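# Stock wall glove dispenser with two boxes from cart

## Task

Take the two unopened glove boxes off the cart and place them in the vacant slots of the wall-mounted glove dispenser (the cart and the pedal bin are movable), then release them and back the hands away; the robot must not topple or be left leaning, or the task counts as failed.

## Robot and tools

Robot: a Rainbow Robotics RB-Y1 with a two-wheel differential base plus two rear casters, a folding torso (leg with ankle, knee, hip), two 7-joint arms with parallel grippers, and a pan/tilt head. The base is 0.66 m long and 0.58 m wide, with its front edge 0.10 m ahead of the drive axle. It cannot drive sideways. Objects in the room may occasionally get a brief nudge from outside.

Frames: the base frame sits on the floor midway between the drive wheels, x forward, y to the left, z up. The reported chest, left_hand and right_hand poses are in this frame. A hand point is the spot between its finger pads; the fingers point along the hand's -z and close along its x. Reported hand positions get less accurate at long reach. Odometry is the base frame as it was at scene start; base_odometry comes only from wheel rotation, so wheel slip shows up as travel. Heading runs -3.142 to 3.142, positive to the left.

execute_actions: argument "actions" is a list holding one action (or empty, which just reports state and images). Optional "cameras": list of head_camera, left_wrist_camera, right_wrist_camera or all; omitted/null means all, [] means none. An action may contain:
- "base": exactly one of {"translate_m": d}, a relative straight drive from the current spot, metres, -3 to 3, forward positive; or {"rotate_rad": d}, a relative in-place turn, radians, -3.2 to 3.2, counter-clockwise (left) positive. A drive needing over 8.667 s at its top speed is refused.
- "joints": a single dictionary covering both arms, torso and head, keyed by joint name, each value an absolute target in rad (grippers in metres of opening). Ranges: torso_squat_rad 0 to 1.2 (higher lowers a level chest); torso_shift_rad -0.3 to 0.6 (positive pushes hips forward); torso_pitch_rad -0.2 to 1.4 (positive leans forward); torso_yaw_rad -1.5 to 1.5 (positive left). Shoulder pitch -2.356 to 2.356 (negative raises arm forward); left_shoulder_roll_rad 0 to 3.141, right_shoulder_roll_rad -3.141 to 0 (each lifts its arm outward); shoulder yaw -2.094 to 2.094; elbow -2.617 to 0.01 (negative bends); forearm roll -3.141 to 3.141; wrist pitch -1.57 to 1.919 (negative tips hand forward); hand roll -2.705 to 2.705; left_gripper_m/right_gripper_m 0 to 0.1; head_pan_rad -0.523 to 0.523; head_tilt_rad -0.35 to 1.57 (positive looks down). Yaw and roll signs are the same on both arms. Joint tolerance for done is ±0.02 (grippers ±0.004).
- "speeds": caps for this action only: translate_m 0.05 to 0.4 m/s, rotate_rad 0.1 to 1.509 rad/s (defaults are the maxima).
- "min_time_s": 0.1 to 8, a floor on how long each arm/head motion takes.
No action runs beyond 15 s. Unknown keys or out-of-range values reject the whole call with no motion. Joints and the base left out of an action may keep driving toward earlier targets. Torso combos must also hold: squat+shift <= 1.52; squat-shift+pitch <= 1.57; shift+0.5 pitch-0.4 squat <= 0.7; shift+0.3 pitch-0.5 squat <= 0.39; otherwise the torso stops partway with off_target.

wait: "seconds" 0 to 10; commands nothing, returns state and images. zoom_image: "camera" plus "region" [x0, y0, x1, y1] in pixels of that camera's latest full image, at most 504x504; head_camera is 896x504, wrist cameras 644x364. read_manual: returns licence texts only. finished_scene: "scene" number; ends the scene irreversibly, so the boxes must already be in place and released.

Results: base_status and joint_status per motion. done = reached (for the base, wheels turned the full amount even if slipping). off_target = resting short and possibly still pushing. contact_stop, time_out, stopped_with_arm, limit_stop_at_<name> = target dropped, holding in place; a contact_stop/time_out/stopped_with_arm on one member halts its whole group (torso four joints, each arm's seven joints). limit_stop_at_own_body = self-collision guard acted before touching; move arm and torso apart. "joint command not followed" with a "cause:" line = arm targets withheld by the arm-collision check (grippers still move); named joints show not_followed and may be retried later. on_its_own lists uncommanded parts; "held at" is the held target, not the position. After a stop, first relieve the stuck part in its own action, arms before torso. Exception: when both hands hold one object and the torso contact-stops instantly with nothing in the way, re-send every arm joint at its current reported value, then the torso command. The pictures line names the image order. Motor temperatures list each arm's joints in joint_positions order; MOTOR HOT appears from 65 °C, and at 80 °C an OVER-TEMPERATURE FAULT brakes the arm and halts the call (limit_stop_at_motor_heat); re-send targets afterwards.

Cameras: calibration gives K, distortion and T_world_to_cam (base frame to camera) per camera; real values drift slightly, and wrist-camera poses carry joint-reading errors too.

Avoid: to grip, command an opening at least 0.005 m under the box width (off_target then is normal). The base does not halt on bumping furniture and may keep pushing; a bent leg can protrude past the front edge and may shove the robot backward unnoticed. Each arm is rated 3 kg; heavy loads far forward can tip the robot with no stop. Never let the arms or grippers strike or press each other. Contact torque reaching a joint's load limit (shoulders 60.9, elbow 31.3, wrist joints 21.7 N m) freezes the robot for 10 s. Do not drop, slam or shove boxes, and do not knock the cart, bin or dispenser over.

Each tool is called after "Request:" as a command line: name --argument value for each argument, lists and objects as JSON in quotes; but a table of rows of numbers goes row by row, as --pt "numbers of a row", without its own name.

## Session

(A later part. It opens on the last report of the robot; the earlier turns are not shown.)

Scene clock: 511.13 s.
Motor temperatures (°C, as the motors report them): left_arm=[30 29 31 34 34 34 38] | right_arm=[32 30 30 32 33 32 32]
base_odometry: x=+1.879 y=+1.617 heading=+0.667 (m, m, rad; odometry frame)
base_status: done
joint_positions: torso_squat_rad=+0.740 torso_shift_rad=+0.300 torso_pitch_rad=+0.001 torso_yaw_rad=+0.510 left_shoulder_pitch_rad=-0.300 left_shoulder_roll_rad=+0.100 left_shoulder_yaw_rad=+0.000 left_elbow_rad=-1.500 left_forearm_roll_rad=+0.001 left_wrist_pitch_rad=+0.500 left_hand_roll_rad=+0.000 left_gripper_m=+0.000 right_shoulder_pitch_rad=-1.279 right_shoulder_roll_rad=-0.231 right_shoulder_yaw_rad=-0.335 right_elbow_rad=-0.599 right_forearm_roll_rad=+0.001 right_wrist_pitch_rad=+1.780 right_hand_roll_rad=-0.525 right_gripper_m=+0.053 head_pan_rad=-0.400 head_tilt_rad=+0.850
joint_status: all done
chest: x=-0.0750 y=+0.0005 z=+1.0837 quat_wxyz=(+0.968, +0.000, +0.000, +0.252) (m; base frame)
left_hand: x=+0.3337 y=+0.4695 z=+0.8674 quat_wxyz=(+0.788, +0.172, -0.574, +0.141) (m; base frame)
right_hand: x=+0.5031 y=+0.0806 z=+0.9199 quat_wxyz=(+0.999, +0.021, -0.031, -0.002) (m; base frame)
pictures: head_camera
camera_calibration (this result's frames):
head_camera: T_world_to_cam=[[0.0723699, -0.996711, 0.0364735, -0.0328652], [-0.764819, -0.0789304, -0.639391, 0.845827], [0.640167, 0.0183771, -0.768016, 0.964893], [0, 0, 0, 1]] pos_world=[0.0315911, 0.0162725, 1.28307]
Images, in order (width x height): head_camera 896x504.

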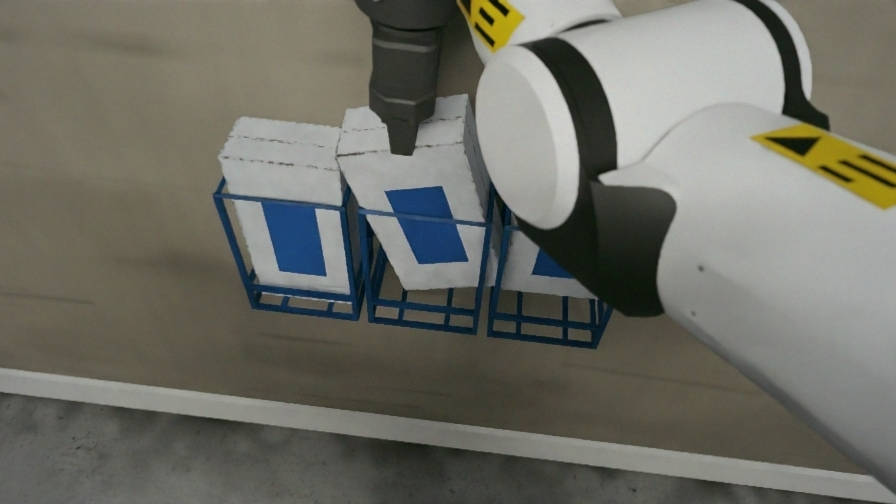

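Request:
execute_actions --actions '[{"joints":{"right_gripper_m":0.1}}]' --cameras '[]'

Request:
execute_actions --actions '[{"joints":{"torso_squat_rad":0.86,"torso_yaw_rad":0.49,"right_hand_roll_rad":-0.505},"base":{"translate_m":0.018},"speeds":{"translate_m":0.05}}]' --cameras '["head_camera"]'

Request:
execute_actions --actions '[{"joints":{"right_gripper_m":0.05}}]' --cameras '[]'

Request:
execute_actions --actions '[{"joints":{"torso_yaw_rad":0.44,"right_hand_roll_rad":-0.455},"min_time_s":1.5}]' --cameras '["head_camera"]'

Scene clock: 519.27 s.
Motor temperatures (°C, as the motors report them): left_arm=[30 29 31 34 34 34 38] | right_arm=[32 30 30 32 33 32 32]
base_odometry: x=+1.879 y=+1.617 heading=+0.667 (m, m, rad; odometry frame)
base_status: not commanded
joint_positions: torso_squat_rad=+0.740 torso_shift_rad=+0.300 torso_pitch_rad=+0.000 torso_yaw_rad=+0.510 left_shoulder_pitch_rad=-0.300 left_shoulder_roll_rad=+0.100 left_shoulder_yaw_rad=+0.000 left_elbow_rad=-1.500 left_forearm_roll_rad=+0.001 left_wrist_pitch_rad=+0.500 left_hand_roll_rad=+0.000 left_gripper_m=+0.000 right_shoulder_pitch_rad=-1.279 right_shoulder_roll_rad=-0.230 right_shoulder_yaw_rad=-0.335 right_elbow_rad=-0.600 right_forearm_roll_rad=+0.000 right_wrist_pitch_rad=+1.780 right_hand_roll_rad=-0.525 right_gripper_m=+0.099 head_pan_rad=-0.400 head_tilt_rad=+0.850
joint_status: all done
chest: x=-0.0751 y=+0.0005 z=+1.0838 quat_wxyz=(+0.968, +0.000, +0.000, +0.252) (m; base frame)
left_hand: x=+0.3336 y=+0.4695 z=+0.8675 quat_wxyz=(+0.788, +0.172, -0.574, +0.141) (m; base frame)
right_hand: x=+0.5030 y=+0.0812 z=+0.9204 quat_wxyz=(+0.999, +0.021, -0.032, -0.001) (m; base frame)
pictures: none
No camera images: the call's "cameras" was empty. Leave "cameras" out to get every camera's image.

Scene clock: 520.43 s.
Motor temperatures (°C, as the motors report them): left_arm=[30 29 31 34 34 34 38] | right_arm=[32 30 30 32 33 32 32]
base_odometry: x=+1.893 y=+1.628 heading=+0.667 (m, m, rad; odometry frame)
base_status: done
joint_positions: torso_squat_rad=+0.860 torso_shift_rad=+0.300 torso_pitch_rad=+0.000 torso_yaw_rad=+0.490 left_shoulder_pitch_rad=-0.300 left_shoulder_roll_rad=+0.100 left_shoulder_yaw_rad=+0.000 left_elbow_rad=-1.500 left_forearm_roll_rad=+0.001 left_wrist_pitch_rad=+0.500 left_hand_roll_rad=+0.000 left_gripper_m=+0.000 right_shoulder_pitch_rad=-1.280 right_shoulder_roll_rad=-0.230 right_shoulder_yaw_rad=-0.335 right_elbow_rad=-0.600 right_forearm_roll_rad=+0.000 right_wrist_pitch_rad=+1.780 right_hand_roll_rad=-0.505 right_gripper_m=+0.099 head_pan_rad=-0.400 head_tilt_rad=+0.850
joint_status: all done
chest: x=-0.0931 y=+0.0005 z=+1.0263 quat_wxyz=(+0.970, +0.000, +0.000, +0.243) (m; base frame)
left_hand: x=+0.3249 y=+0.4613 z=+0.8102 quat_wxyz=(+0.789, +0.167, -0.576, +0.133) (m; base frame)
right_hand: x=+0.4865 y=+0.0701 z=+0.8635 quat_wxyz=(+0.999, +0.021, -0.032, -0.001) (m; base frame)
pictures: head_camera
camera_calibration (this result's frames):
head_camera: T_world_to_cam=[[0.0527967, -0.997937, 0.0365195, -0.0313787], [-0.765782, -0.063932, -0.639915, 0.795649], [0.640929, 0.00581946, -0.767578, 0.931962], [0, 0, 0, 1]] pos_world=[0.0136287, 0.0141299, 1.22565]
Images, in order (width x height): head_camera 896x504.

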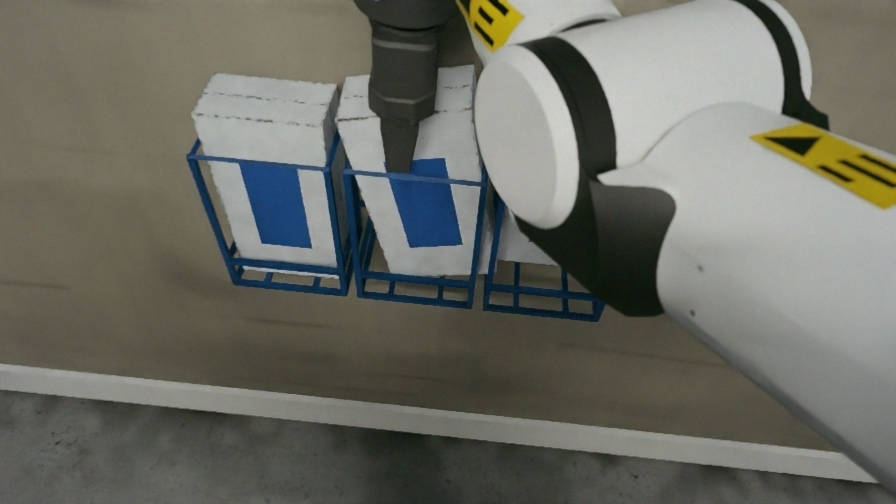

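Scene clock: 521.40 s.
Motor temperatures (°C, as the motors report them): left_arm=[30 29 31 34 34 34 38] | right_arm=[32 30 30 32 33 32 32]
base_odometry: x=+1.893 y=+1.628 heading=+0.667 (m, m, rad; odometry frame)
base_status: not commanded
joint_positions: torso_squat_rad=+0.860 torso_shift_rad=+0.300 torso_pitch_rad=+0.000 torso_yaw_rad=+0.490 left_shoulder_pitch_rad=-0.300 left_shoulder_roll_rad=+0.100 left_shoulder_yaw_rad=+0.000 left_elbow_rad=-1.500 left_forearm_roll_rad=+0.001 left_wrist_pitch_rad=+0.500 left_hand_roll_rad=+0.000 left_gripper_m=+0.000 right_shoulder_pitch_rad=-1.280 right_shoulder_roll_rad=-0.230 right_shoulder_yaw_rad=-0.335 right_elbow_rad=-0.600 right_forearm_roll_rad=+0.000 right_wrist_pitch_rad=+1.780 right_hand_roll_rad=-0.505 right_gripper_m=+0.060 head_pan_rad=-0.400 head_tilt_rad=+0.850
joint_status: right_gripper_m off_target (ended at +0.060, target +0.050)
chest: x=-0.0931 y=+0.0005 z=+1.0263 quat_wxyz=(+0.970, +0.000, +0.000, +0.243) (m; base frame)
left_hand: x=+0.3249 y=+0.4613 z=+0.8102 quat_wxyz=(+0.789, +0.167, -0.576, +0.133) (m; base frame)
right_hand: x=+0.4866 y=+0.0701 z=+0.8635 quat_wxyz=(+0.999, +0.021, -0.033, -0.001) (m; base frame)
pictures: none
No camera images: the call's "cameras" was empty. Leave "cameras" out to get every camera's image.

Scene clock: 523.20 s.
Motor temperatures (°C, as the motors report them): left_arm=[29 29 31 34 34 34 38] | right_arm=[32 30 30 32 33 32 32]
base_odometry: x=+1.893 y=+1.628 heading=+0.668 (m, m, rad; odometry frame)
base_status: not commanded
joint_positions: torso_squat_rad=+0.860 torso_shift_rad=+0.300 torso_pitch_rad=-0.001 torso_yaw_rad=+0.452 left_shoulder_pitch_rad=-0.300 left_shoulder_roll_rad=+0.100 left_shoulder_yaw_rad=+0.000 left_elbow_rad=-1.500 left_forearm_roll_rad=+0.001 left_wrist_pitch_rad=+0.500 left_hand_roll_rad=+0.000 left_gripper_m=+0.000 right_shoulder_pitch_rad=-1.284 right_shoulder_roll_rad=-0.226 right_shoulder_yaw_rad=-0.336 right_elbow_rad=-0.602 right_forearm_roll_rad=-0.002 right_wrist_pitch_rad=+1.779 right_hand_roll_rad=-0.455 right_gripper_m=+0.060 head_pan_rad=-0.400 head_tilt_rad=+0.850
joint_status: torso_yaw_rad contact_stop (moved -0.039 of -0.050); the others done
chest: x=-0.0935 y=+0.0007 z=+1.0263 quat_wxyz=(+0.975, +0.000, +0.000, +0.224) (m; base frame)
left_hand: x=+0.3422 y=+0.4449 z=+0.8104 quat_wxyz=(+0.792, +0.155, -0.579, +0.118) (m; base frame)
right_hand: x=+0.4880 y=+0.0517 z=+0.8661 quat_wxyz=(+0.999, +0.022, -0.035, +0.007) (m; base frame)
pictures: head_camera
camera_calibration (this result's frames):
head_camera: T_world_to_cam=[[0.0142262, -0.999216, 0.0369354, -0.0351349], [-0.76722, -0.034597, -0.640451, 0.795809], [0.641227, -0.0192264, -0.767111, 0.931766], [0, 0, 0, 1]] pos_world=[0.0135871, 0.0103397, 1.22574]
Images, in order (width x height): head_camera 896x504.

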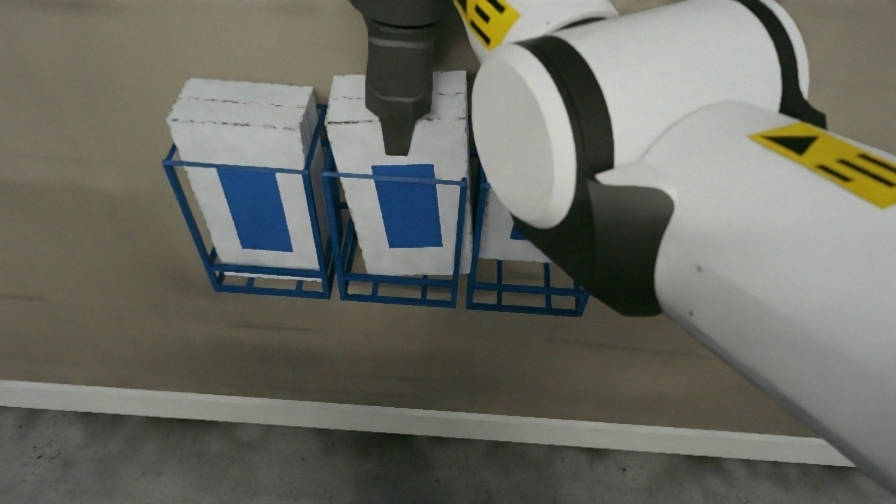

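Looks straightened and lower. Release and retreat.

Request:
execute_actions --actions '[{"joints":{"right_gripper_m":0.1,"torso_yaw_rad":0.465,"right_hand_roll_rad":-0.48,"right_shoulder_pitch_rad":-1.28,"right_shoulder_roll_rad":-0.23,"right_elbow_rad":-0.6}}]' --cameras '[]'

Request:
execute_actions --actions '[{"base":{"translate_m":-0.07},"joints":{"torso_squat_rad":0.35},"speeds":{"translate_m":0.05}}]' --cameras '[]'

Request:
execute_actions --actions '[{"base":{"translate_m":-0.5},"joints":{"torso_yaw_rad":0,"torso_shift_rad":0,"head_pan_rad":0,"head_tilt_rad":0.6,"right_shoulder_pitch_rad":-0.1,"right_shoulder_roll_rad":-0.05,"right_shoulder_yaw_rad":0,"right_elbow_rad":-0.4,"right_wrist_pitch_rad":0,"right_hand_roll_rad":0,"left_shoulder_pitch_rad":-0.1,"left_shoulder_roll_rad":0.05,"left_elbow_rad":-0.4,"left_wrist_pitch_rad":0}}]' --cameras '["head_camera"]'

Scene clock: 533.23 s.
Motor temperatures (°C, as the motors report them): left_arm=[29 29 31 34 34 34 38] | right_arm=[31 31 30 32 36 32 32]
base_odometry: x=+1.893 y=+1.628 heading=+0.668 (m, m, rad; odometry frame)
base_status: not commanded
joint_positions: torso_squat_rad=+0.860 torso_shift_rad=+0.300 torso_pitch_rad=-0.001 torso_yaw_rad=+0.465 left_shoulder_pitch_rad=-0.300 left_shoulder_roll_rad=+0.100 left_shoulder_yaw_rad=+0.000 left_elbow_rad=-1.500 left_forearm_roll_rad=+0.001 left_wrist_pitch_rad=+0.500 left_hand_roll_rad=+0.000 left_gripper_m=+0.000 right_shoulder_pitch_rad=-1.280 right_shoulder_roll_rad=-0.230 right_shoulder_yaw_rad=-0.335 right_elbow_rad=-0.600 right_forearm_roll_rad=+0.000 right_wrist_pitch_rad=+1.780 right_hand_roll_rad=-0.480 right_gripper_m=+0.099 head_pan_rad=-0.400 head_tilt_rad=+0.850
joint_status: all done
chest: x=-0.0933 y=+0.0005 z=+1.0263 quat_wxyz=(+0.973, +0.000, +0.000, +0.230) (m; base frame)
left_hand: x=+0.3362 y=+0.4506 z=+0.8104 quat_wxyz=(+0.791, +0.159, -0.578, +0.124) (m; base frame)
right_hand: x=+0.4880 y=+0.0558 z=+0.8641 quat_wxyz=(+0.999, +0.020, -0.034, -0.001) (m; base frame)
pictures: none
No camera images: the call's "cameras" was empty. Leave "cameras" out to get every camera's image.

Scene clock: 535.80 s.
Motor temperatures (°C, as the motors report them): left_arm=[29 29 31 34 34 34 38] | right_arm=[31 31 30 32 36 32 32]
base_odometry: x=+1.838 y=+1.584 heading=+0.666 (m, m, rad; odometry frame)
base_status: done
joint_positions: torso_squat_rad=+0.350 torso_shift_rad=+0.300 torso_pitch_rad=+0.000 torso_yaw_rad=+0.465 left_shoulder_pitch_rad=-0.300 left_shoulder_roll_rad=+0.100 left_shoulder_yaw_rad=+0.000 left_elbow_rad=-1.500 left_forearm_roll_rad=+0.001 left_wrist_pitch_rad=+0.500 left_hand_roll_rad=+0.000 left_gripper_m=+0.000 right_shoulder_pitch_rad=-1.280 right_shoulder_roll_rad=-0.230 right_shoulder_yaw_rad=-0.335 right_elbow_rad=-0.600 right_forearm_roll_rad=+0.000 right_wrist_pitch_rad=+1.780 right_hand_roll_rad=-0.480 right_gripper_m=+0.099 head_pan_rad=-0.400 head_tilt_rad=+0.850
joint_status: all done
chest: x=-0.0338 y=+0.0007 z=+1.2181 quat_wxyz=(+0.973, +0.000, +0.000, +0.230) (m; base frame)
left_hand: x=+0.3957 y=+0.4508 z=+1.0021 quat_wxyz=(+0.791, +0.159, -0.578, +0.123) (m; base frame)
right_hand: x=+0.5475 y=+0.0558 z=+1.0555 quat_wxyz=(+0.999, +0.020, -0.033, -0.001) (m; base frame)
pictures: none
No camera images: the call's "cameras" was empty. Leave "cameras" out to get every camera's image.

Scene clock: 539.03 s.
Motor temperatures (°C, as the motors report them): left_arm=[29 29 31 34 34 34 38] | right_arm=[31 31 30 32 35 32 32]
base_odometry: x=+1.445 y=+1.275 heading=+0.668 (m, m, rad; odometry frame)
base_status: done
joint_positions: torso_squat_rad=+0.350 torso_shift_rad=+0.000 torso_pitch_rad=-0.001 torso_yaw_rad=+0.000 left_shoulder_pitch_rad=-0.100 left_shoulder_roll_rad=+0.050 left_shoulder_yaw_rad=+0.000 left_elbow_rad=-0.400 left_forearm_roll_rad=+0.001 left_wrist_pitch_rad=+0.000 left_hand_roll_rad=+0.000 left_gripper_m=+0.000 right_shoulder_pitch_rad=-0.100 right_shoulder_roll_rad=-0.050 right_shoulder_yaw_rad=+0.000 right_elbow_rad=-0.400 right_forearm_roll_rad=+0.000 right_wrist_pitch_rad=+0.000 right_hand_roll_rad=+0.000 right_gripper_m=+0.099 head_pan_rad=+0.000 head_tilt_rad=+0.600
joint_status: all done
chest: x=-0.2282 y=+0.0007 z=+1.2475 quat_wxyz=(+1.000, +0.000, +0.000, +0.000) (m; base frame)
left_hand: x=+0.0333 y=+0.2497 z=+0.6136 quat_wxyz=(+0.969, +0.021, -0.245, -0.020) (m; base frame)
right_hand: x=+0.0330 y=-0.2486 z=+0.6136 quat_wxyz=(+0.969, -0.021, -0.245, +0.020) (m; base frame)
pictures: head_camera
camera_calibration (this result's frames):
head_camera: T_world_to_cam=[[-0.0450239, -0.998644, 0.0261434, -0.0477473], [-0.585814, 0.00519532, -0.810429, 1.11892], [0.809194, -0.0518038, -0.585254, 0.957696], [0, 0, 0, 1]] pos_world=[-0.121631, -0.00388335, 1.46855]
Images, in order (width x height): head_camera 896x504.

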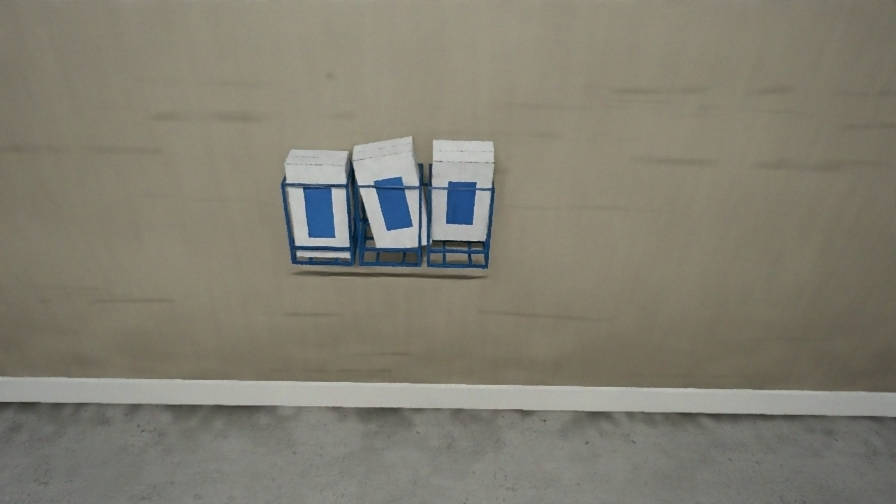

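Request:
zoom_image --camera "head_camera" --region '[260, 120, 520, 290]'

Region (260, 120, 520, 290) of head_camera's 896x504 image, scaled by 1.938, with more detail than that image has; it fills the top 330 rows of this view, and the rest is white.

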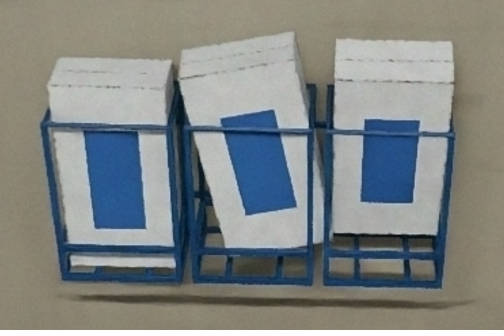

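Request:
execute_actions --actions '[{"base":{"translate_m":0.5},"joints":{"torso_yaw_rad":0.49,"torso_shift_rad":0.3,"head_pan_rad":-0.4,"head_tilt_rad":0.85,"right_shoulder_pitch_rad":-1.28,"right_shoulder_roll_rad":-0.23,"right_shoulder_yaw_rad":-0.335,"right_elbow_rad":-0.6,"right_wrist_pitch_rad":1.78,"right_hand_roll_rad":-0.505},"speeds":{"translate_m":0.15}}]' --cameras '[]'

Request:
execute_actions --actions '[{"base":{"translate_m":0.04},"joints":{"torso_squat_rad":0.66},"speeds":{"translate_m":0.05}}]' --cameras '["head_camera","right_wrist_camera"]'

Scene clock: 557.80 s.
Motor temperatures (°C, as the motors report them): left_arm=[29 29 31 33 34 34 38] | right_arm=[30 30 30 31 34 32 32]
base_odometry: x=+1.838 y=+1.585 heading=+0.669 (m, m, rad; odometry frame)
base_status: done
joint_positions: torso_squat_rad=+0.350 torso_shift_rad=+0.300 torso_pitch_rad=+0.000 torso_yaw_rad=+0.490 left_shoulder_pitch_rad=-0.100 left_shoulder_roll_rad=+0.050 left_shoulder_yaw_rad=+0.000 left_elbow_rad=-0.400 left_forearm_roll_rad=+0.001 left_wrist_pitch_rad=+0.000 left_hand_roll_rad=+0.000 left_gripper_m=+0.000 right_shoulder_pitch_rad=-1.280 right_shoulder_roll_rad=-0.230 right_shoulder_yaw_rad=-0.335 right_elbow_rad=-0.600 right_forearm_roll_rad=+0.000 right_wrist_pitch_rad=+1.780 right_hand_roll_rad=-0.505 right_gripper_m=+0.099 head_pan_rad=-0.400 head_tilt_rad=+0.850
joint_status: all done
chest: x=-0.0337 y=+0.0007 z=+1.2181 quat_wxyz=(+0.970, +0.000, +0.000, +0.243) (m; base frame)
left_hand: x=+0.0797 y=+0.3432 z=+0.5841 quat_wxyz=(+0.945, +0.080, -0.232, +0.215) (m; base frame)
right_hand: x=+0.5461 y=+0.0701 z=+1.0555 quat_wxyz=(+0.999, +0.021, -0.033, -0.001) (m; base frame)
pictures: none
No camera images: the call's "cameras" was empty. Leave "cameras" out to get every camera's image.

Scene clock: 559.67 s.
Motor temperatures (°C, as the motors report them): left_arm=[29 29 31 33 34 34 38] | right_arm=[30 30 30 31 34 32 32]
base_odometry: x=+1.869 y=+1.610 heading=+0.669 (m, m, rad; odometry frame)
base_status: done
joint_positions: torso_squat_rad=+0.660 torso_shift_rad=+0.300 torso_pitch_rad=-0.001 torso_yaw_rad=+0.490 left_shoulder_pitch_rad=-0.100 left_shoulder_roll_rad=+0.050 left_shoulder_yaw_rad=+0.000 left_elbow_rad=-0.400 left_forearm_roll_rad=+0.001 left_wrist_pitch_rad=+0.000 left_hand_roll_rad=+0.000 left_gripper_m=+0.000 right_shoulder_pitch_rad=-1.280 right_shoulder_roll_rad=-0.230 right_shoulder_yaw_rad=-0.335 right_elbow_rad=-0.600 right_forearm_roll_rad=+0.000 right_wrist_pitch_rad=+1.780 right_hand_roll_rad=-0.505 right_gripper_m=+0.099 head_pan_rad=-0.400 head_tilt_rad=+0.850
joint_status: all done
chest: x=-0.0648 y=+0.0006 z=+1.1182 quat_wxyz=(+0.970, +0.000, +0.000, +0.243) (m; base frame)
left_hand: x=+0.0488 y=+0.3431 z=+0.4843 quat_wxyz=(+0.945, +0.080, -0.233, +0.216) (m; base frame)
right_hand: x=+0.5149 y=+0.0702 z=+0.9558 quat_wxyz=(+0.999, +0.021, -0.033, -0.001) (m; base frame)
pictures: head_camera, right_wrist_camera
camera_calibration (this result's frames):
head_camera: T_world_to_cam=[[0.0526664, -0.997943, 0.0365503, -0.036186], [-0.765507, -0.0638492, -0.640252, 0.876609], [0.641269, 0.00574023, -0.767295, 0.984121], [0, 0, 0, 1]] pos_world=[0.04187, 0.0142102, 1.31768]
right_wrist_camera: T_world_to_cam=[[-0.995504, 0.001946, -0.0947014, 0.604939], [-0.0632471, 0.730602, 0.679868, -0.639893], [0.0705121, 0.682801, -0.727194, 0.700712], [0, 0, 0, 1]] pos_world=[0.512339, -0.0121171, 1.00188]
Images, in order (width x height): head_camera 896x504, right_wrist_camera 644x364.

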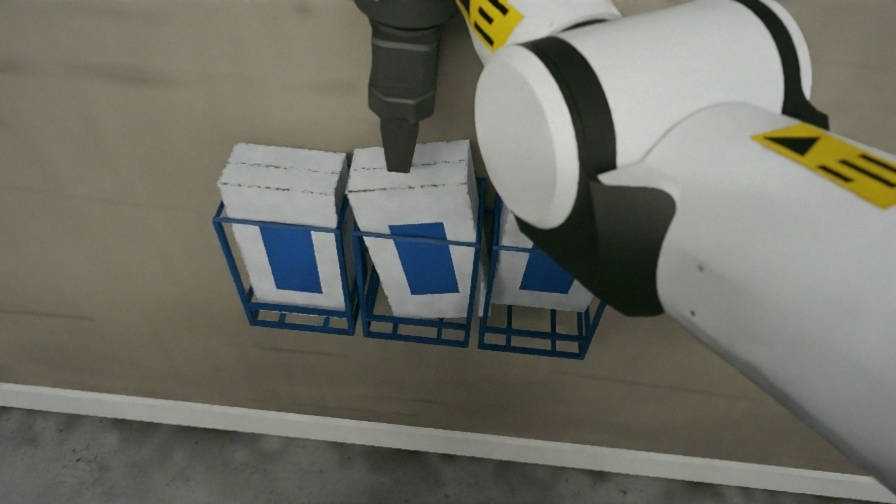

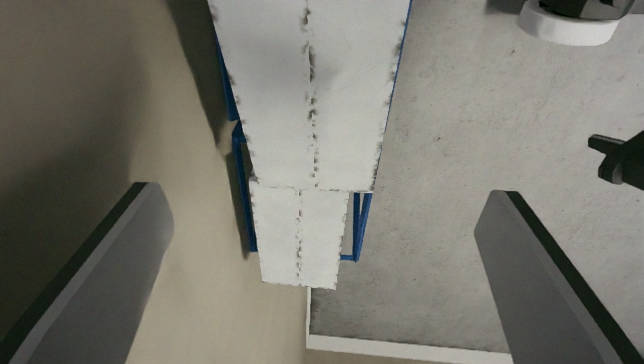

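Request:
execute_actions --actions '[{"base":{"translate_m":0.03},"joints":{"torso_squat_rad":0.86},"speeds":{"translate_m":0.05}}]' --cameras '[]'

Request:
execute_actions --actions '[{"joints":{"right_gripper_m":0.05}}]' --cameras '[]'

Request:
execute_actions --actions '[{"joints":{"torso_yaw_rad":0.455,"right_hand_roll_rad":-0.47,"torso_squat_rad":0.83},"min_time_s":1.5}]' --cameras '["head_camera"]'

Request:
execute_actions --actions '[{"joints":{"torso_squat_rad":0.92},"base":{"translate_m":0.006}}]' --cameras '["head_camera"]'

Scene clock: 566.67 s.
Motor temperatures (°C, as the motors report them): left_arm=[29 29 31 33 34 34 38] | right_arm=[30 30 30 32 34 32 32]
base_odometry: x=+1.892 y=+1.628 heading=+0.670 (m, m, rad; odometry frame)
base_status: done
joint_positions: torso_squat_rad=+0.860 torso_shift_rad=+0.300 torso_pitch_rad=-0.001 torso_yaw_rad=+0.490 left_shoulder_pitch_rad=-0.100 left_shoulder_roll_rad=+0.050 left_shoulder_yaw_rad=+0.000 left_elbow_rad=-0.400 left_forearm_roll_rad=+0.001 left_wrist_pitch_rad=+0.000 left_hand_roll_rad=+0.000 left_gripper_m=+0.000 right_shoulder_pitch_rad=-1.280 right_shoulder_roll_rad=-0.230 right_shoulder_yaw_rad=-0.335 right_elbow_rad=-0.600 right_forearm_roll_rad=+0.000 right_wrist_pitch_rad=+1.780 right_hand_roll_rad=-0.505 right_gripper_m=+0.099 head_pan_rad=-0.400 head_tilt_rad=+0.850
joint_status: all done
chest: x=-0.0932 y=+0.0005 z=+1.0263 quat_wxyz=(+0.970, +0.000, +0.000, +0.243) (m; base frame)
left_hand: x=+0.0204 y=+0.3431 z=+0.3923 quat_wxyz=(+0.945, +0.080, -0.233, +0.216) (m; base frame)
right_hand: x=+0.4864 y=+0.0701 z=+0.8638 quat_wxyz=(+0.999, +0.021, -0.033, -0.001) (m; base frame)
pictures: none
No camera images: the call's "cameras" was empty. Leave "cameras" out to get every camera's image.

Scene clock: 567.63 s.
Motor temperatures (°C, as the motors report them): left_arm=[29 29 31 33 34 34 38] | right_arm=[30 30 30 32 34 32 32]
base_odometry: x=+1.892 y=+1.628 heading=+0.670 (m, m, rad; odometry frame)
base_status: not commanded
joint_positions: torso_squat_rad=+0.860 torso_shift_rad=+0.300 torso_pitch_rad=-0.001 torso_yaw_rad=+0.490 left_shoulder_pitch_rad=-0.100 left_shoulder_roll_rad=+0.050 left_shoulder_yaw_rad=+0.000 left_elbow_rad=-0.400 left_forearm_roll_rad=+0.001 left_wrist_pitch_rad=+0.000 left_hand_roll_rad=+0.000 left_gripper_m=+0.000 right_shoulder_pitch_rad=-1.280 right_shoulder_roll_rad=-0.230 right_shoulder_yaw_rad=-0.335 right_elbow_rad=-0.600 right_forearm_roll_rad=+0.000 right_wrist_pitch_rad=+1.780 right_hand_roll_rad=-0.505 right_gripper_m=+0.060 head_pan_rad=-0.400 head_tilt_rad=+0.850
joint_status: right_gripper_m off_target (ended at +0.060, target +0.050)
chest: x=-0.0932 y=+0.0005 z=+1.0263 quat_wxyz=(+0.970, +0.000, +0.000, +0.243) (m; base frame)
left_hand: x=+0.0204 y=+0.3431 z=+0.3923 quat_wxyz=(+0.945, +0.080, -0.233, +0.216) (m; base frame)
right_hand: x=+0.4866 y=+0.0700 z=+0.8639 quat_wxyz=(+0.999, +0.021, -0.033, -0.001) (m; base frame)
pictures: none
No camera images: the call's "cameras" was empty. Leave "cameras" out to get every camera's image.

Scene clock: 569.43 s.
Motor temperatures (°C, as the motors report them): left_arm=[28 29 31 33 34 34 38] | right_arm=[30 30 30 32 34 32 32]
base_odometry: x=+1.892 y=+1.628 heading=+0.670 (m, m, rad; odometry frame)
base_status: not commanded
joint_positions: torso_squat_rad=+0.830 torso_shift_rad=+0.300 torso_pitch_rad=+0.000 torso_yaw_rad=+0.455 left_shoulder_pitch_rad=-0.100 left_shoulder_roll_rad=+0.050 left_shoulder_yaw_rad=+0.000 left_elbow_rad=-0.400 left_forearm_roll_rad=+0.001 left_wrist_pitch_rad=+0.000 left_hand_roll_rad=+0.000 left_gripper_m=+0.000 right_shoulder_pitch_rad=-1.280 right_shoulder_roll_rad=-0.228 right_shoulder_yaw_rad=-0.335 right_elbow_rad=-0.600 right_forearm_roll_rad=-0.001 right_wrist_pitch_rad=+1.780 right_hand_roll_rad=-0.470 right_gripper_m=+0.060 head_pan_rad=-0.400 head_tilt_rad=+0.850
joint_status: all done
chest: x=-0.0883 y=+0.0005 z=+1.0412 quat_wxyz=(+0.974, +0.000, +0.000, +0.226) (m; base frame)
left_hand: x=+0.0368 y=+0.3389 z=+0.4072 quat_wxyz=(+0.949, +0.076, -0.234, +0.199) (m; base frame)
right_hand: x=+0.4929 y=+0.0507 z=+0.8782 quat_wxyz=(+0.999, +0.020, -0.033, +0.000) (m; base frame)
pictures: head_camera
camera_calibration (this result's frames):
head_camera: T_world_to_cam=[[0.018021, -0.99917, 0.0365282, -0.035232], [-0.767611, -0.037236, -0.639833, 0.808617], [0.640663, -0.016509, -0.767645, 0.940454], [0, 0, 0, 1]] pos_world=[0.0188238, 0.0104329, 1.2406]
Images, in order (width x height): head_camera 896x504.

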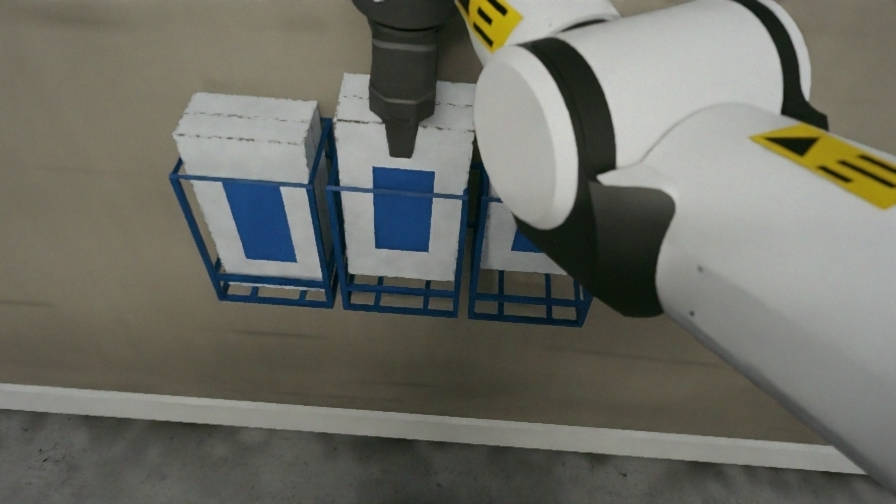

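Scene clock: 570.50 s.
Motor temperatures (°C, as the motors report them): left_arm=[28 29 31 33 34 34 38] | right_arm=[30 30 30 32 34 32 32]
base_odometry: x=+1.897 y=+1.632 heading=+0.670 (m, m, rad; odometry frame)
base_status: done
joint_positions: torso_squat_rad=+0.920 torso_shift_rad=+0.299 torso_pitch_rad=-0.002 torso_yaw_rad=+0.455 left_shoulder_pitch_rad=-0.100 left_shoulder_roll_rad=+0.050 left_shoulder_yaw_rad=+0.000 left_elbow_rad=-0.400 left_forearm_roll_rad=+0.001 left_wrist_pitch_rad=+0.000 left_hand_roll_rad=+0.000 left_gripper_m=+0.000 right_shoulder_pitch_rad=-1.286 right_shoulder_roll_rad=-0.231 right_shoulder_yaw_rad=-0.335 right_elbow_rad=-0.603 right_forearm_roll_rad=-0.001 right_wrist_pitch_rad=+1.779 right_hand_roll_rad=-0.470 right_gripper_m=+0.059 head_pan_rad=-0.400 head_tilt_rad=+0.850
joint_status: all done
chest: x=-0.1035 y=+0.0005 z=+0.9951 quat_wxyz=(+0.974, +0.000, -0.001, +0.226) (m; base frame)
left_hand: x=+0.0229 y=+0.3389 z=+0.3613 quat_wxyz=(+0.948, +0.076, -0.235, +0.199) (m; base frame)
right_hand: x=+0.4802 y=+0.0513 z=+0.8375 quat_wxyz=(+0.999, +0.022, -0.038, +0.000) (m; base frame)
pictures: head_camera
camera_calibration (this result's frames):
head_camera: T_world_to_cam=[[0.017951, -0.999169, 0.0365806, -0.0333636], [-0.766403, -0.037247, -0.641279, 0.769032], [0.642109, -0.0165239, -0.766435, 0.9137], [0, 0, 0, 1]] pos_world=[0.00329282, 0.0104061, 1.19468]
Images, in order (width x height): head_camera 896x504.

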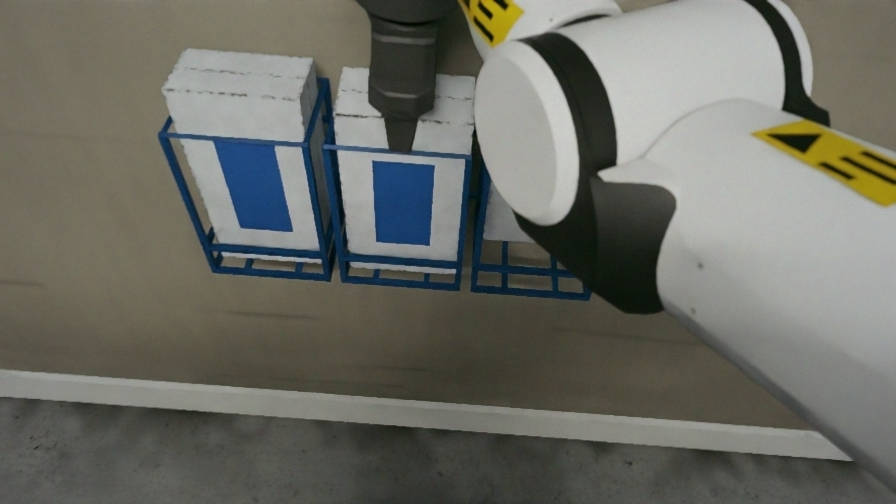

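Seated. Release, rise, check the right one.

Request:
execute_actions --actions '[{"joints":{"right_gripper_m":0.085}}]' --cameras '[]'

Request:
execute_actions --actions '[{"base":{"translate_m":-0.05},"joints":{"torso_squat_rad":0.55,"right_shoulder_pitch_rad":-1.28,"right_shoulder_roll_rad":-0.23,"right_elbow_rad":-0.6},"speeds":{"translate_m":0.05}}]' --cameras '[]'

Request:
execute_actions --actions '[{"joints":{"torso_yaw_rad":0.215,"right_hand_roll_rad":-0.23,"head_pan_rad":0.1}}]' --cameras '["head_camera"]'

Scene clock: 577.10 s.
Motor temperatures (°C, as the motors report them): left_arm=[28 29 31 32 34 34 38] | right_arm=[30 30 30 31 34 32 32]
base_odometry: x=+1.897 y=+1.632 heading=+0.670 (m, m, rad; odometry frame)
base_status: not commanded
joint_positions: torso_squat_rad=+0.920 torso_shift_rad=+0.300 torso_pitch_rad=-0.001 torso_yaw_rad=+0.455 left_shoulder_pitch_rad=-0.100 left_shoulder_roll_rad=+0.050 left_shoulder_yaw_rad=+0.000 left_elbow_rad=-0.400 left_forearm_roll_rad=+0.001 left_wrist_pitch_rad=+0.000 left_hand_roll_rad=+0.000 left_gripper_m=+0.000 right_shoulder_pitch_rad=-1.280 right_shoulder_roll_rad=-0.230 right_shoulder_yaw_rad=-0.335 right_elbow_rad=-0.600 right_forearm_roll_rad=+0.000 right_wrist_pitch_rad=+1.780 right_hand_roll_rad=-0.470 right_gripper_m=+0.085 head_pan_rad=-0.400 head_tilt_rad=+0.850
joint_status: all done
chest: x=-0.1030 y=+0.0005 z=+0.9951 quat_wxyz=(+0.974, +0.000, +0.000, +0.226) (m; base frame)
left_hand: x=+0.0227 y=+0.3389 z=+0.3611 quat_wxyz=(+0.949, +0.076, -0.234, +0.199) (m; base frame)
right_hand: x=+0.4792 y=+0.0497 z=+0.8331 quat_wxyz=(+0.999, +0.020, -0.034, -0.001) (m; base frame)
pictures: none
No camera images: the call's "cameras" was empty. Leave "cameras" out to get every camera's image.

Scene clock: 579.17 s.
Motor temperatures (°C, as the motors report them): left_arm=[28 29 31 32 34 34 38] | right_arm=[30 30 30 31 34 32 32]
base_odometry: x=+1.858 y=+1.601 heading=+0.669 (m, m, rad; odometry frame)
base_status: done
joint_positions: torso_squat_rad=+0.550 torso_shift_rad=+0.300 torso_pitch_rad=+0.000 torso_yaw_rad=+0.455 left_shoulder_pitch_rad=-0.100 left_shoulder_roll_rad=+0.050 left_shoulder_yaw_rad=+0.000 left_elbow_rad=-0.400 left_forearm_roll_rad=+0.001 left_wrist_pitch_rad=+0.000 left_hand_roll_rad=+0.000 left_gripper_m=+0.000 right_shoulder_pitch_rad=-1.280 right_shoulder_roll_rad=-0.230 right_shoulder_yaw_rad=-0.335 right_elbow_rad=-0.600 right_forearm_roll_rad=+0.000 right_wrist_pitch_rad=+1.780 right_hand_roll_rad=-0.470 right_gripper_m=+0.085 head_pan_rad=-0.400 head_tilt_rad=+0.850
joint_status: all done
chest: x=-0.0516 y=+0.0006 z=+1.1600 quat_wxyz=(+0.974, +0.000, +0.000, +0.226) (m; base frame)
left_hand: x=+0.0737 y=+0.3390 z=+0.5260 quat_wxyz=(+0.949, +0.076, -0.234, +0.199) (m; base frame)
right_hand: x=+0.5302 y=+0.0498 z=+0.9974 quat_wxyz=(+0.999, +0.020, -0.033, -0.001) (m; base frame)
pictures: none
No camera images: the call's "cameras" was empty. Leave "cameras" out to get every camera's image.

Scene clock: 580.33 s.
Motor temperatures (°C, as the motors report them): left_arm=[28 29 31 32 34 34 38] | right_arm=[30 30 30 31 34 32 32]
base_odometry: x=+1.858 y=+1.601 heading=+0.669 (m, m, rad; odometry frame)
base_status: not commanded
joint_positions: torso_squat_rad=+0.550 torso_shift_rad=+0.300 torso_pitch_rad=+0.000 torso_yaw_rad=+0.215 left_shoulder_pitch_rad=-0.100 left_shoulder_roll_rad=+0.050 left_shoulder_yaw_rad=+0.000 left_elbow_rad=-0.400 left_forearm_roll_rad=+0.001 left_wrist_pitch_rad=+0.000 left_hand_roll_rad=+0.000 left_gripper_m=+0.000 right_shoulder_pitch_rad=-1.280 right_shoulder_roll_rad=-0.230 right_shoulder_yaw_rad=-0.335 right_elbow_rad=-0.600 right_forearm_roll_rad=+0.000 right_wrist_pitch_rad=+1.780 right_hand_roll_rad=-0.230 right_gripper_m=+0.085 head_pan_rad=+0.100 head_tilt_rad=+0.850
joint_status: all done
chest: x=-0.0517 y=+0.0006 z=+1.1600 quat_wxyz=(+0.994, +0.000, +0.000, +0.107) (m; base frame)
left_hand: x=+0.1506 y=+0.2995 z=+0.5261 quat_wxyz=(+0.966, +0.047, -0.241, +0.084) (m; base frame)
right_hand: x=+0.5252 y=-0.0900 z=+0.9974 quat_wxyz=(+0.999, +0.011, -0.037, -0.001) (m; base frame)
pictures: head_camera
camera_calibration (this result's frames):
head_camera: T_world_to_cam=[[0.27393, -0.961054, 0.0365594, -0.0376596], [-0.732281, -0.233064, -0.639879, 0.9161], [0.623479, 0.14851, -0.767605, 1.00552], [0, 0, 0, 1]] pos_world=[0.0542397, 0.0279875, 1.35941]
Images, in order (width x height): head_camera 896x504.

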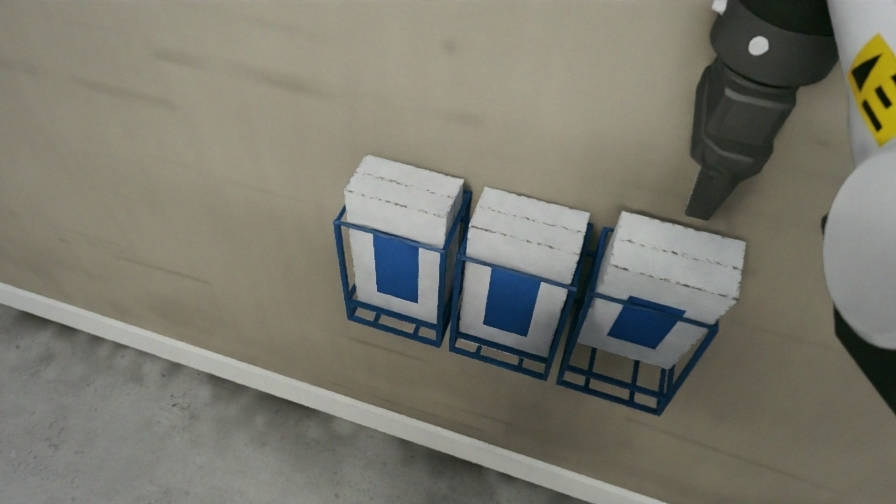

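Request:
execute_actions --actions '[{"base":{"translate_m":0.033},"joints":{"torso_squat_rad":0.82,"right_gripper_m":0.1,"head_pan_rad":-0.3},"speeds":{"translate_m":0.05}}]' --cameras '["head_camera","right_wrist_camera"]'

Request:
execute_actions --actions '[{"joints":{"right_gripper_m":0.05}}]' --cameras '[]'

Request:
execute_actions --actions '[{"joints":{"torso_squat_rad":0.91},"base":{"translate_m":0.01},"speeds":{"translate_m":0.05}}]' --cameras '["head_camera"]'

Scene clock: 588.23 s.
Motor temperatures (°C, as the motors report them): left_arm=[28 29 31 32 34 34 38] | right_arm=[30 30 30 32 33 32 32]
base_odometry: x=+1.884 y=+1.621 heading=+0.669 (m, m, rad; odometry frame)
base_status: done
joint_positions: torso_squat_rad=+0.820 torso_shift_rad=+0.300 torso_pitch_rad=-0.001 torso_yaw_rad=+0.215 left_shoulder_pitch_rad=-0.100 left_shoulder_roll_rad=+0.050 left_shoulder_yaw_rad=+0.000 left_elbow_rad=-0.400 left_forearm_roll_rad=+0.001 left_wrist_pitch_rad=+0.000 left_hand_roll_rad=+0.000 left_gripper_m=+0.000 right_shoulder_pitch_rad=-1.280 right_shoulder_roll_rad=-0.230 right_shoulder_yaw_rad=-0.335 right_elbow_rad=-0.600 right_forearm_roll_rad=+0.000 right_wrist_pitch_rad=+1.780 right_hand_roll_rad=-0.230 right_gripper_m=+0.099 head_pan_rad=-0.300 head_tilt_rad=+0.850
joint_status: all done
chest: x=-0.0871 y=+0.0005 z=+1.0462 quat_wxyz=(+0.994, +0.000, +0.000, +0.107) (m; base frame)
left_hand: x=+0.1155 y=+0.2994 z=+0.4123 quat_wxyz=(+0.966, +0.047, -0.241, +0.084) (m; base frame)
right_hand: x=+0.4897 y=-0.0899 z=+0.8837 quat_wxyz=(+0.999, +0.011, -0.037, -0.001) (m; base frame)
pictures: head_camera, right_wrist_camera
camera_calibration (this result's frames):
head_camera: T_world_to_cam=[[-0.121984, -0.991863, 0.0364358, -0.0495758], [-0.76487, 0.0705459, -0.64031, 0.814017], [0.632529, -0.105976, -0.767252, 0.941793], [0, 0, 0, 1]] pos_world=[0.0208586, -0.00679025, 1.24562]
right_wrist_camera: T_world_to_cam=[[-0.994632, 0.00114289, -0.103468, 0.580577], [-0.068353, 0.743455, 0.665284, -0.458953], [0.0776844, 0.668785, -0.739386, 0.765413], [0, 0, 0, 1]] pos_world=[0.486629, -0.171349, 0.931341]
Images, in order (width x height): head_camera 896x504, right_wrist_camera 644x364.

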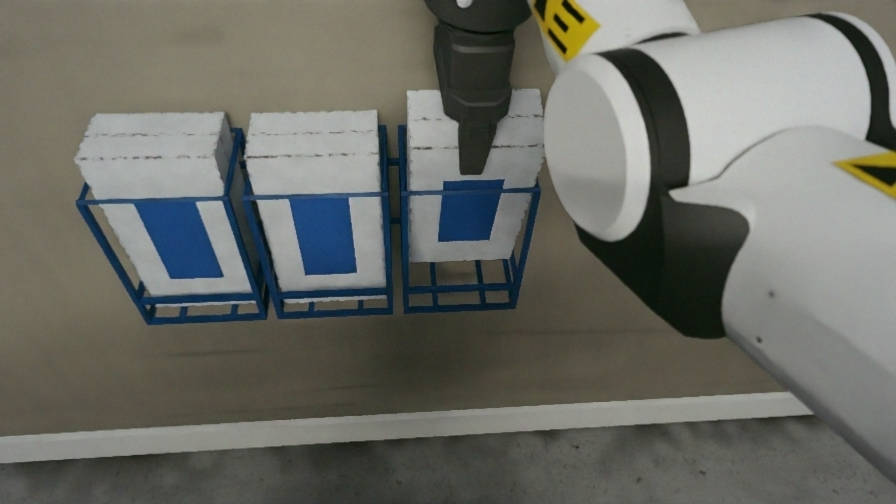

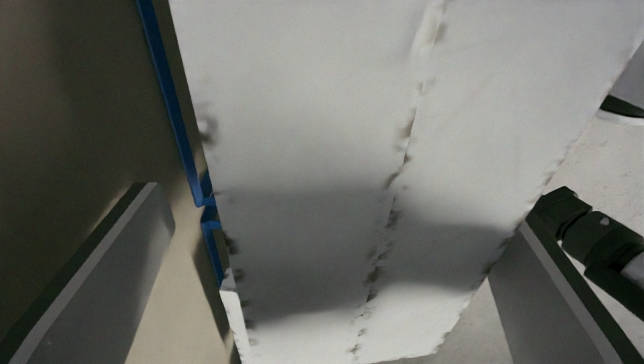

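Scene clock: 589.20 s.
Motor temperatures (°C, as the motors report them): left_arm=[28 29 31 32 34 34 38] | right_arm=[30 30 30 32 33 32 32]
base_odometry: x=+1.884 y=+1.621 heading=+0.669 (m, m, rad; odometry frame)
base_status: not commanded
joint_positions: torso_squat_rad=+0.820 torso_shift_rad=+0.300 torso_pitch_rad=-0.001 torso_yaw_rad=+0.215 left_shoulder_pitch_rad=-0.100 left_shoulder_roll_rad=+0.050 left_shoulder_yaw_rad=+0.000 left_elbow_rad=-0.400 left_forearm_roll_rad=+0.001 left_wrist_pitch_rad=+0.000 left_hand_roll_rad=+0.000 left_gripper_m=+0.000 right_shoulder_pitch_rad=-1.280 right_shoulder_roll_rad=-0.230 right_shoulder_yaw_rad=-0.335 right_elbow_rad=-0.600 right_forearm_roll_rad=+0.000 right_wrist_pitch_rad=+1.780 right_hand_roll_rad=-0.230 right_gripper_m=+0.060 head_pan_rad=-0.300 head_tilt_rad=+0.850
joint_status: right_gripper_m off_target (ended at +0.060, target +0.050)
chest: x=-0.0871 y=+0.0005 z=+1.0462 quat_wxyz=(+0.994, +0.000, +0.000, +0.107) (m; base frame)
left_hand: x=+0.1155 y=+0.2994 z=+0.4123 quat_wxyz=(+0.966, +0.047, -0.241, +0.084) (m; base frame)
right_hand: x=+0.4897 y=-0.0899 z=+0.8837 quat_wxyz=(+0.999, +0.011, -0.037, -0.001) (m; base frame)
pictures: none
No camera images: the call's "cameras" was empty. Leave "cameras" out to get every camera's image.

Scene clock: 590.27 s.
Motor temperatures (°C, as the motors report them): left_arm=[28 29 31 32 34 34 38] | right_arm=[30 30 30 32 33 32 32]
base_odometry: x=+1.891 y=+1.627 heading=+0.669 (m, m, rad; odometry frame)
base_status: done
joint_positions: torso_squat_rad=+0.910 torso_shift_rad=+0.298 torso_pitch_rad=-0.004 torso_yaw_rad=+0.215 left_shoulder_pitch_rad=-0.100 left_shoulder_roll_rad=+0.050 left_shoulder_yaw_rad=+0.000 left_elbow_rad=-0.400 left_forearm_roll_rad=+0.001 left_wrist_pitch_rad=+0.000 left_hand_roll_rad=+0.000 left_gripper_m=+0.000 right_shoulder_pitch_rad=-1.289 right_shoulder_roll_rad=-0.232 right_shoulder_yaw_rad=-0.335 right_elbow_rad=-0.605 right_forearm_roll_rad=+0.000 right_wrist_pitch_rad=+1.780 right_hand_roll_rad=-0.230 right_gripper_m=+0.065 head_pan_rad=-0.300 head_tilt_rad=+0.850
joint_status: all done
chest: x=-0.1030 y=+0.0005 z=+1.0004 quat_wxyz=(+0.994, +0.000, -0.002, +0.107) (m; base frame)
left_hand: x=+0.1018 y=+0.2993 z=+0.3672 quat_wxyz=(+0.965, +0.047, -0.243, +0.084) (m; base frame)
right_hand: x=+0.4773 y=-0.0890 z=+0.8465 quat_wxyz=(+0.999, +0.013, -0.046, +0.000) (m; base frame)
pictures: head_camera
camera_calibration (this result's frames):
head_camera: T_world_to_cam=[[-0.122111, -0.991857, 0.0361665, -0.0495773], [-0.762556, 0.0704322, -0.643076, 0.775509], [0.635293, -0.106106, -0.764948, 0.914731], [0, 0, 0, 1]] pos_world=[0.00419346, -0.00673624, 1.20023]
Images, in order (width x height): head_camera 896x504.

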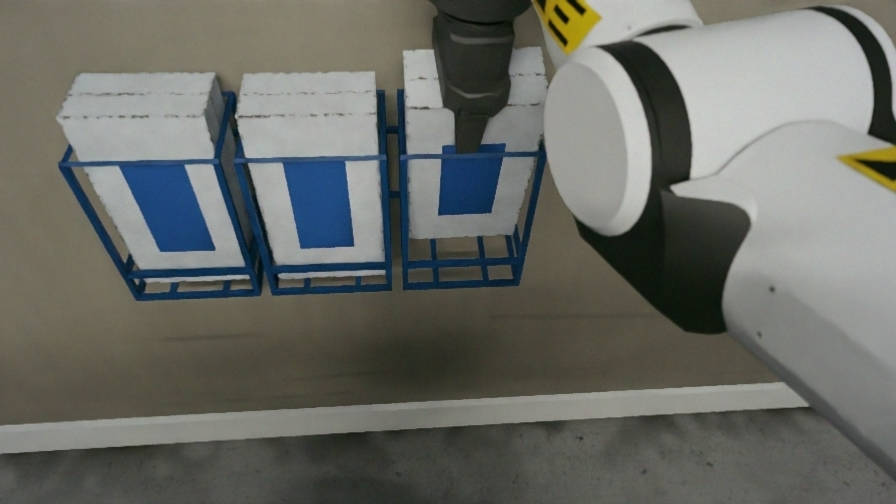

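Request:
execute_actions --actions '[{"joints":{"torso_squat_rad":0.8,"torso_pitch_rad":0,"torso_shift_rad":0.3,"right_shoulder_pitch_rad":-1.28,"right_shoulder_roll_rad":-0.23,"right_elbow_rad":-0.6},"base":{"translate_m":-0.012},"speeds":{"translate_m":0.05}}]' --cameras '[]'

Request:
execute_actions --actions '[{"joints":{"right_wrist_pitch_rad":1.85},"min_time_s":1}]' --cameras '["head_camera"]'

Request:
execute_actions --actions '[{"joints":{"torso_squat_rad":0.92},"base":{"translate_m":0.014},"speeds":{"translate_m":0.05}}]' --cameras '["head_camera"]'

Scene clock: 599.30 s.
Motor temperatures (°C, as the motors report them): left_arm=[28 29 31 32 34 34 38] | right_arm=[30 30 30 32 33 32 32]
base_odometry: x=+1.882 y=+1.620 heading=+0.669 (m, m, rad; odometry frame)
base_status: done
joint_positions: torso_squat_rad=+0.800 torso_shift_rad=+0.300 torso_pitch_rad=+0.000 torso_yaw_rad=+0.215 left_shoulder_pitch_rad=-0.100 left_shoulder_roll_rad=+0.050 left_shoulder_yaw_rad=+0.000 left_elbow_rad=-0.400 left_forearm_roll_rad=+0.001 left_wrist_pitch_rad=+0.000 left_hand_roll_rad=+0.000 left_gripper_m=+0.000 right_shoulder_pitch_rad=-1.280 right_shoulder_roll_rad=-0.230 right_shoulder_yaw_rad=-0.335 right_elbow_rad=-0.600 right_forearm_roll_rad=+0.000 right_wrist_pitch_rad=+1.780 right_hand_roll_rad=-0.230 right_gripper_m=+0.064 head_pan_rad=-0.300 head_tilt_rad=+0.850
joint_status: all done
chest: x=-0.0837 y=+0.0006 z=+1.0558 quat_wxyz=(+0.994, +0.000, +0.000, +0.107) (m; base frame)
left_hand: x=+0.1182 y=+0.2994 z=+0.4217 quat_wxyz=(+0.966, +0.047, -0.241, +0.084) (m; base frame)
right_hand: x=+0.4930 y=-0.0901 z=+0.8927 quat_wxyz=(+0.999, +0.011, -0.037, -0.001) (m; base frame)
pictures: none
No camera images: the call's "cameras" was empty. Leave "cameras" out to get every camera's image.

Scene clock: 600.53 s.
Motor temperatures (°C, as the motors report them): left_arm=[28 29 31 32 34 34 38] | right_arm=[30 30 30 32 33 32 32]
base_odometry: x=+1.882 y=+1.620 heading=+0.669 (m, m, rad; odometry frame)
base_status: not commanded
joint_positions: torso_squat_rad=+0.800 torso_shift_rad=+0.300 torso_pitch_rad=+0.001 torso_yaw_rad=+0.215 left_shoulder_pitch_rad=-0.100 left_shoulder_roll_rad=+0.050 left_shoulder_yaw_rad=+0.000 left_elbow_rad=-0.400 left_forearm_roll_rad=+0.001 left_wrist_pitch_rad=+0.000 left_hand_roll_rad=+0.000 left_gripper_m=+0.000 right_shoulder_pitch_rad=-1.282 right_shoulder_roll_rad=-0.231 right_shoulder_yaw_rad=-0.335 right_elbow_rad=-0.603 right_forearm_roll_rad=+0.000 right_wrist_pitch_rad=+1.843 right_hand_roll_rad=-0.230 right_gripper_m=+0.065 head_pan_rad=-0.300 head_tilt_rad=+0.850
joint_status: right_wrist_pitch_rad contact_stop (moved +0.063 of +0.070)
chest: x=-0.0836 y=+0.0006 z=+1.0558 quat_wxyz=(+0.994, +0.000, +0.000, +0.107) (m; base frame)
left_hand: x=+0.1182 y=+0.2994 z=+0.4217 quat_wxyz=(+0.966, +0.047, -0.241, +0.084) (m; base frame)
right_hand: x=+0.4801 y=-0.0932 z=+0.8940 quat_wxyz=(+1.000, +0.005, -0.009, -0.001) (m; base frame)
pictures: head_camera
camera_calibration (this result's frames):
head_camera: T_world_to_cam=[[-0.121781, -0.991879, 0.0366835, -0.0496963], [-0.76564, 0.0703561, -0.63941, 0.821854], [0.631636, -0.105954, -0.767991, 0.947703], [0, 0, 0, 1]] pos_world=[0.0245888, -0.00670183, 1.25515]
Images, in order (width x height): head_camera 896x504.

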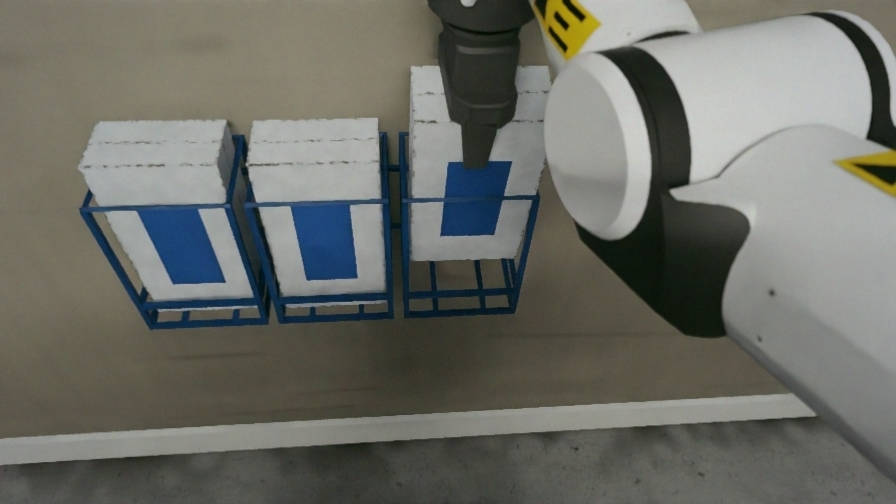

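not run: a stop came earlier in this reply.


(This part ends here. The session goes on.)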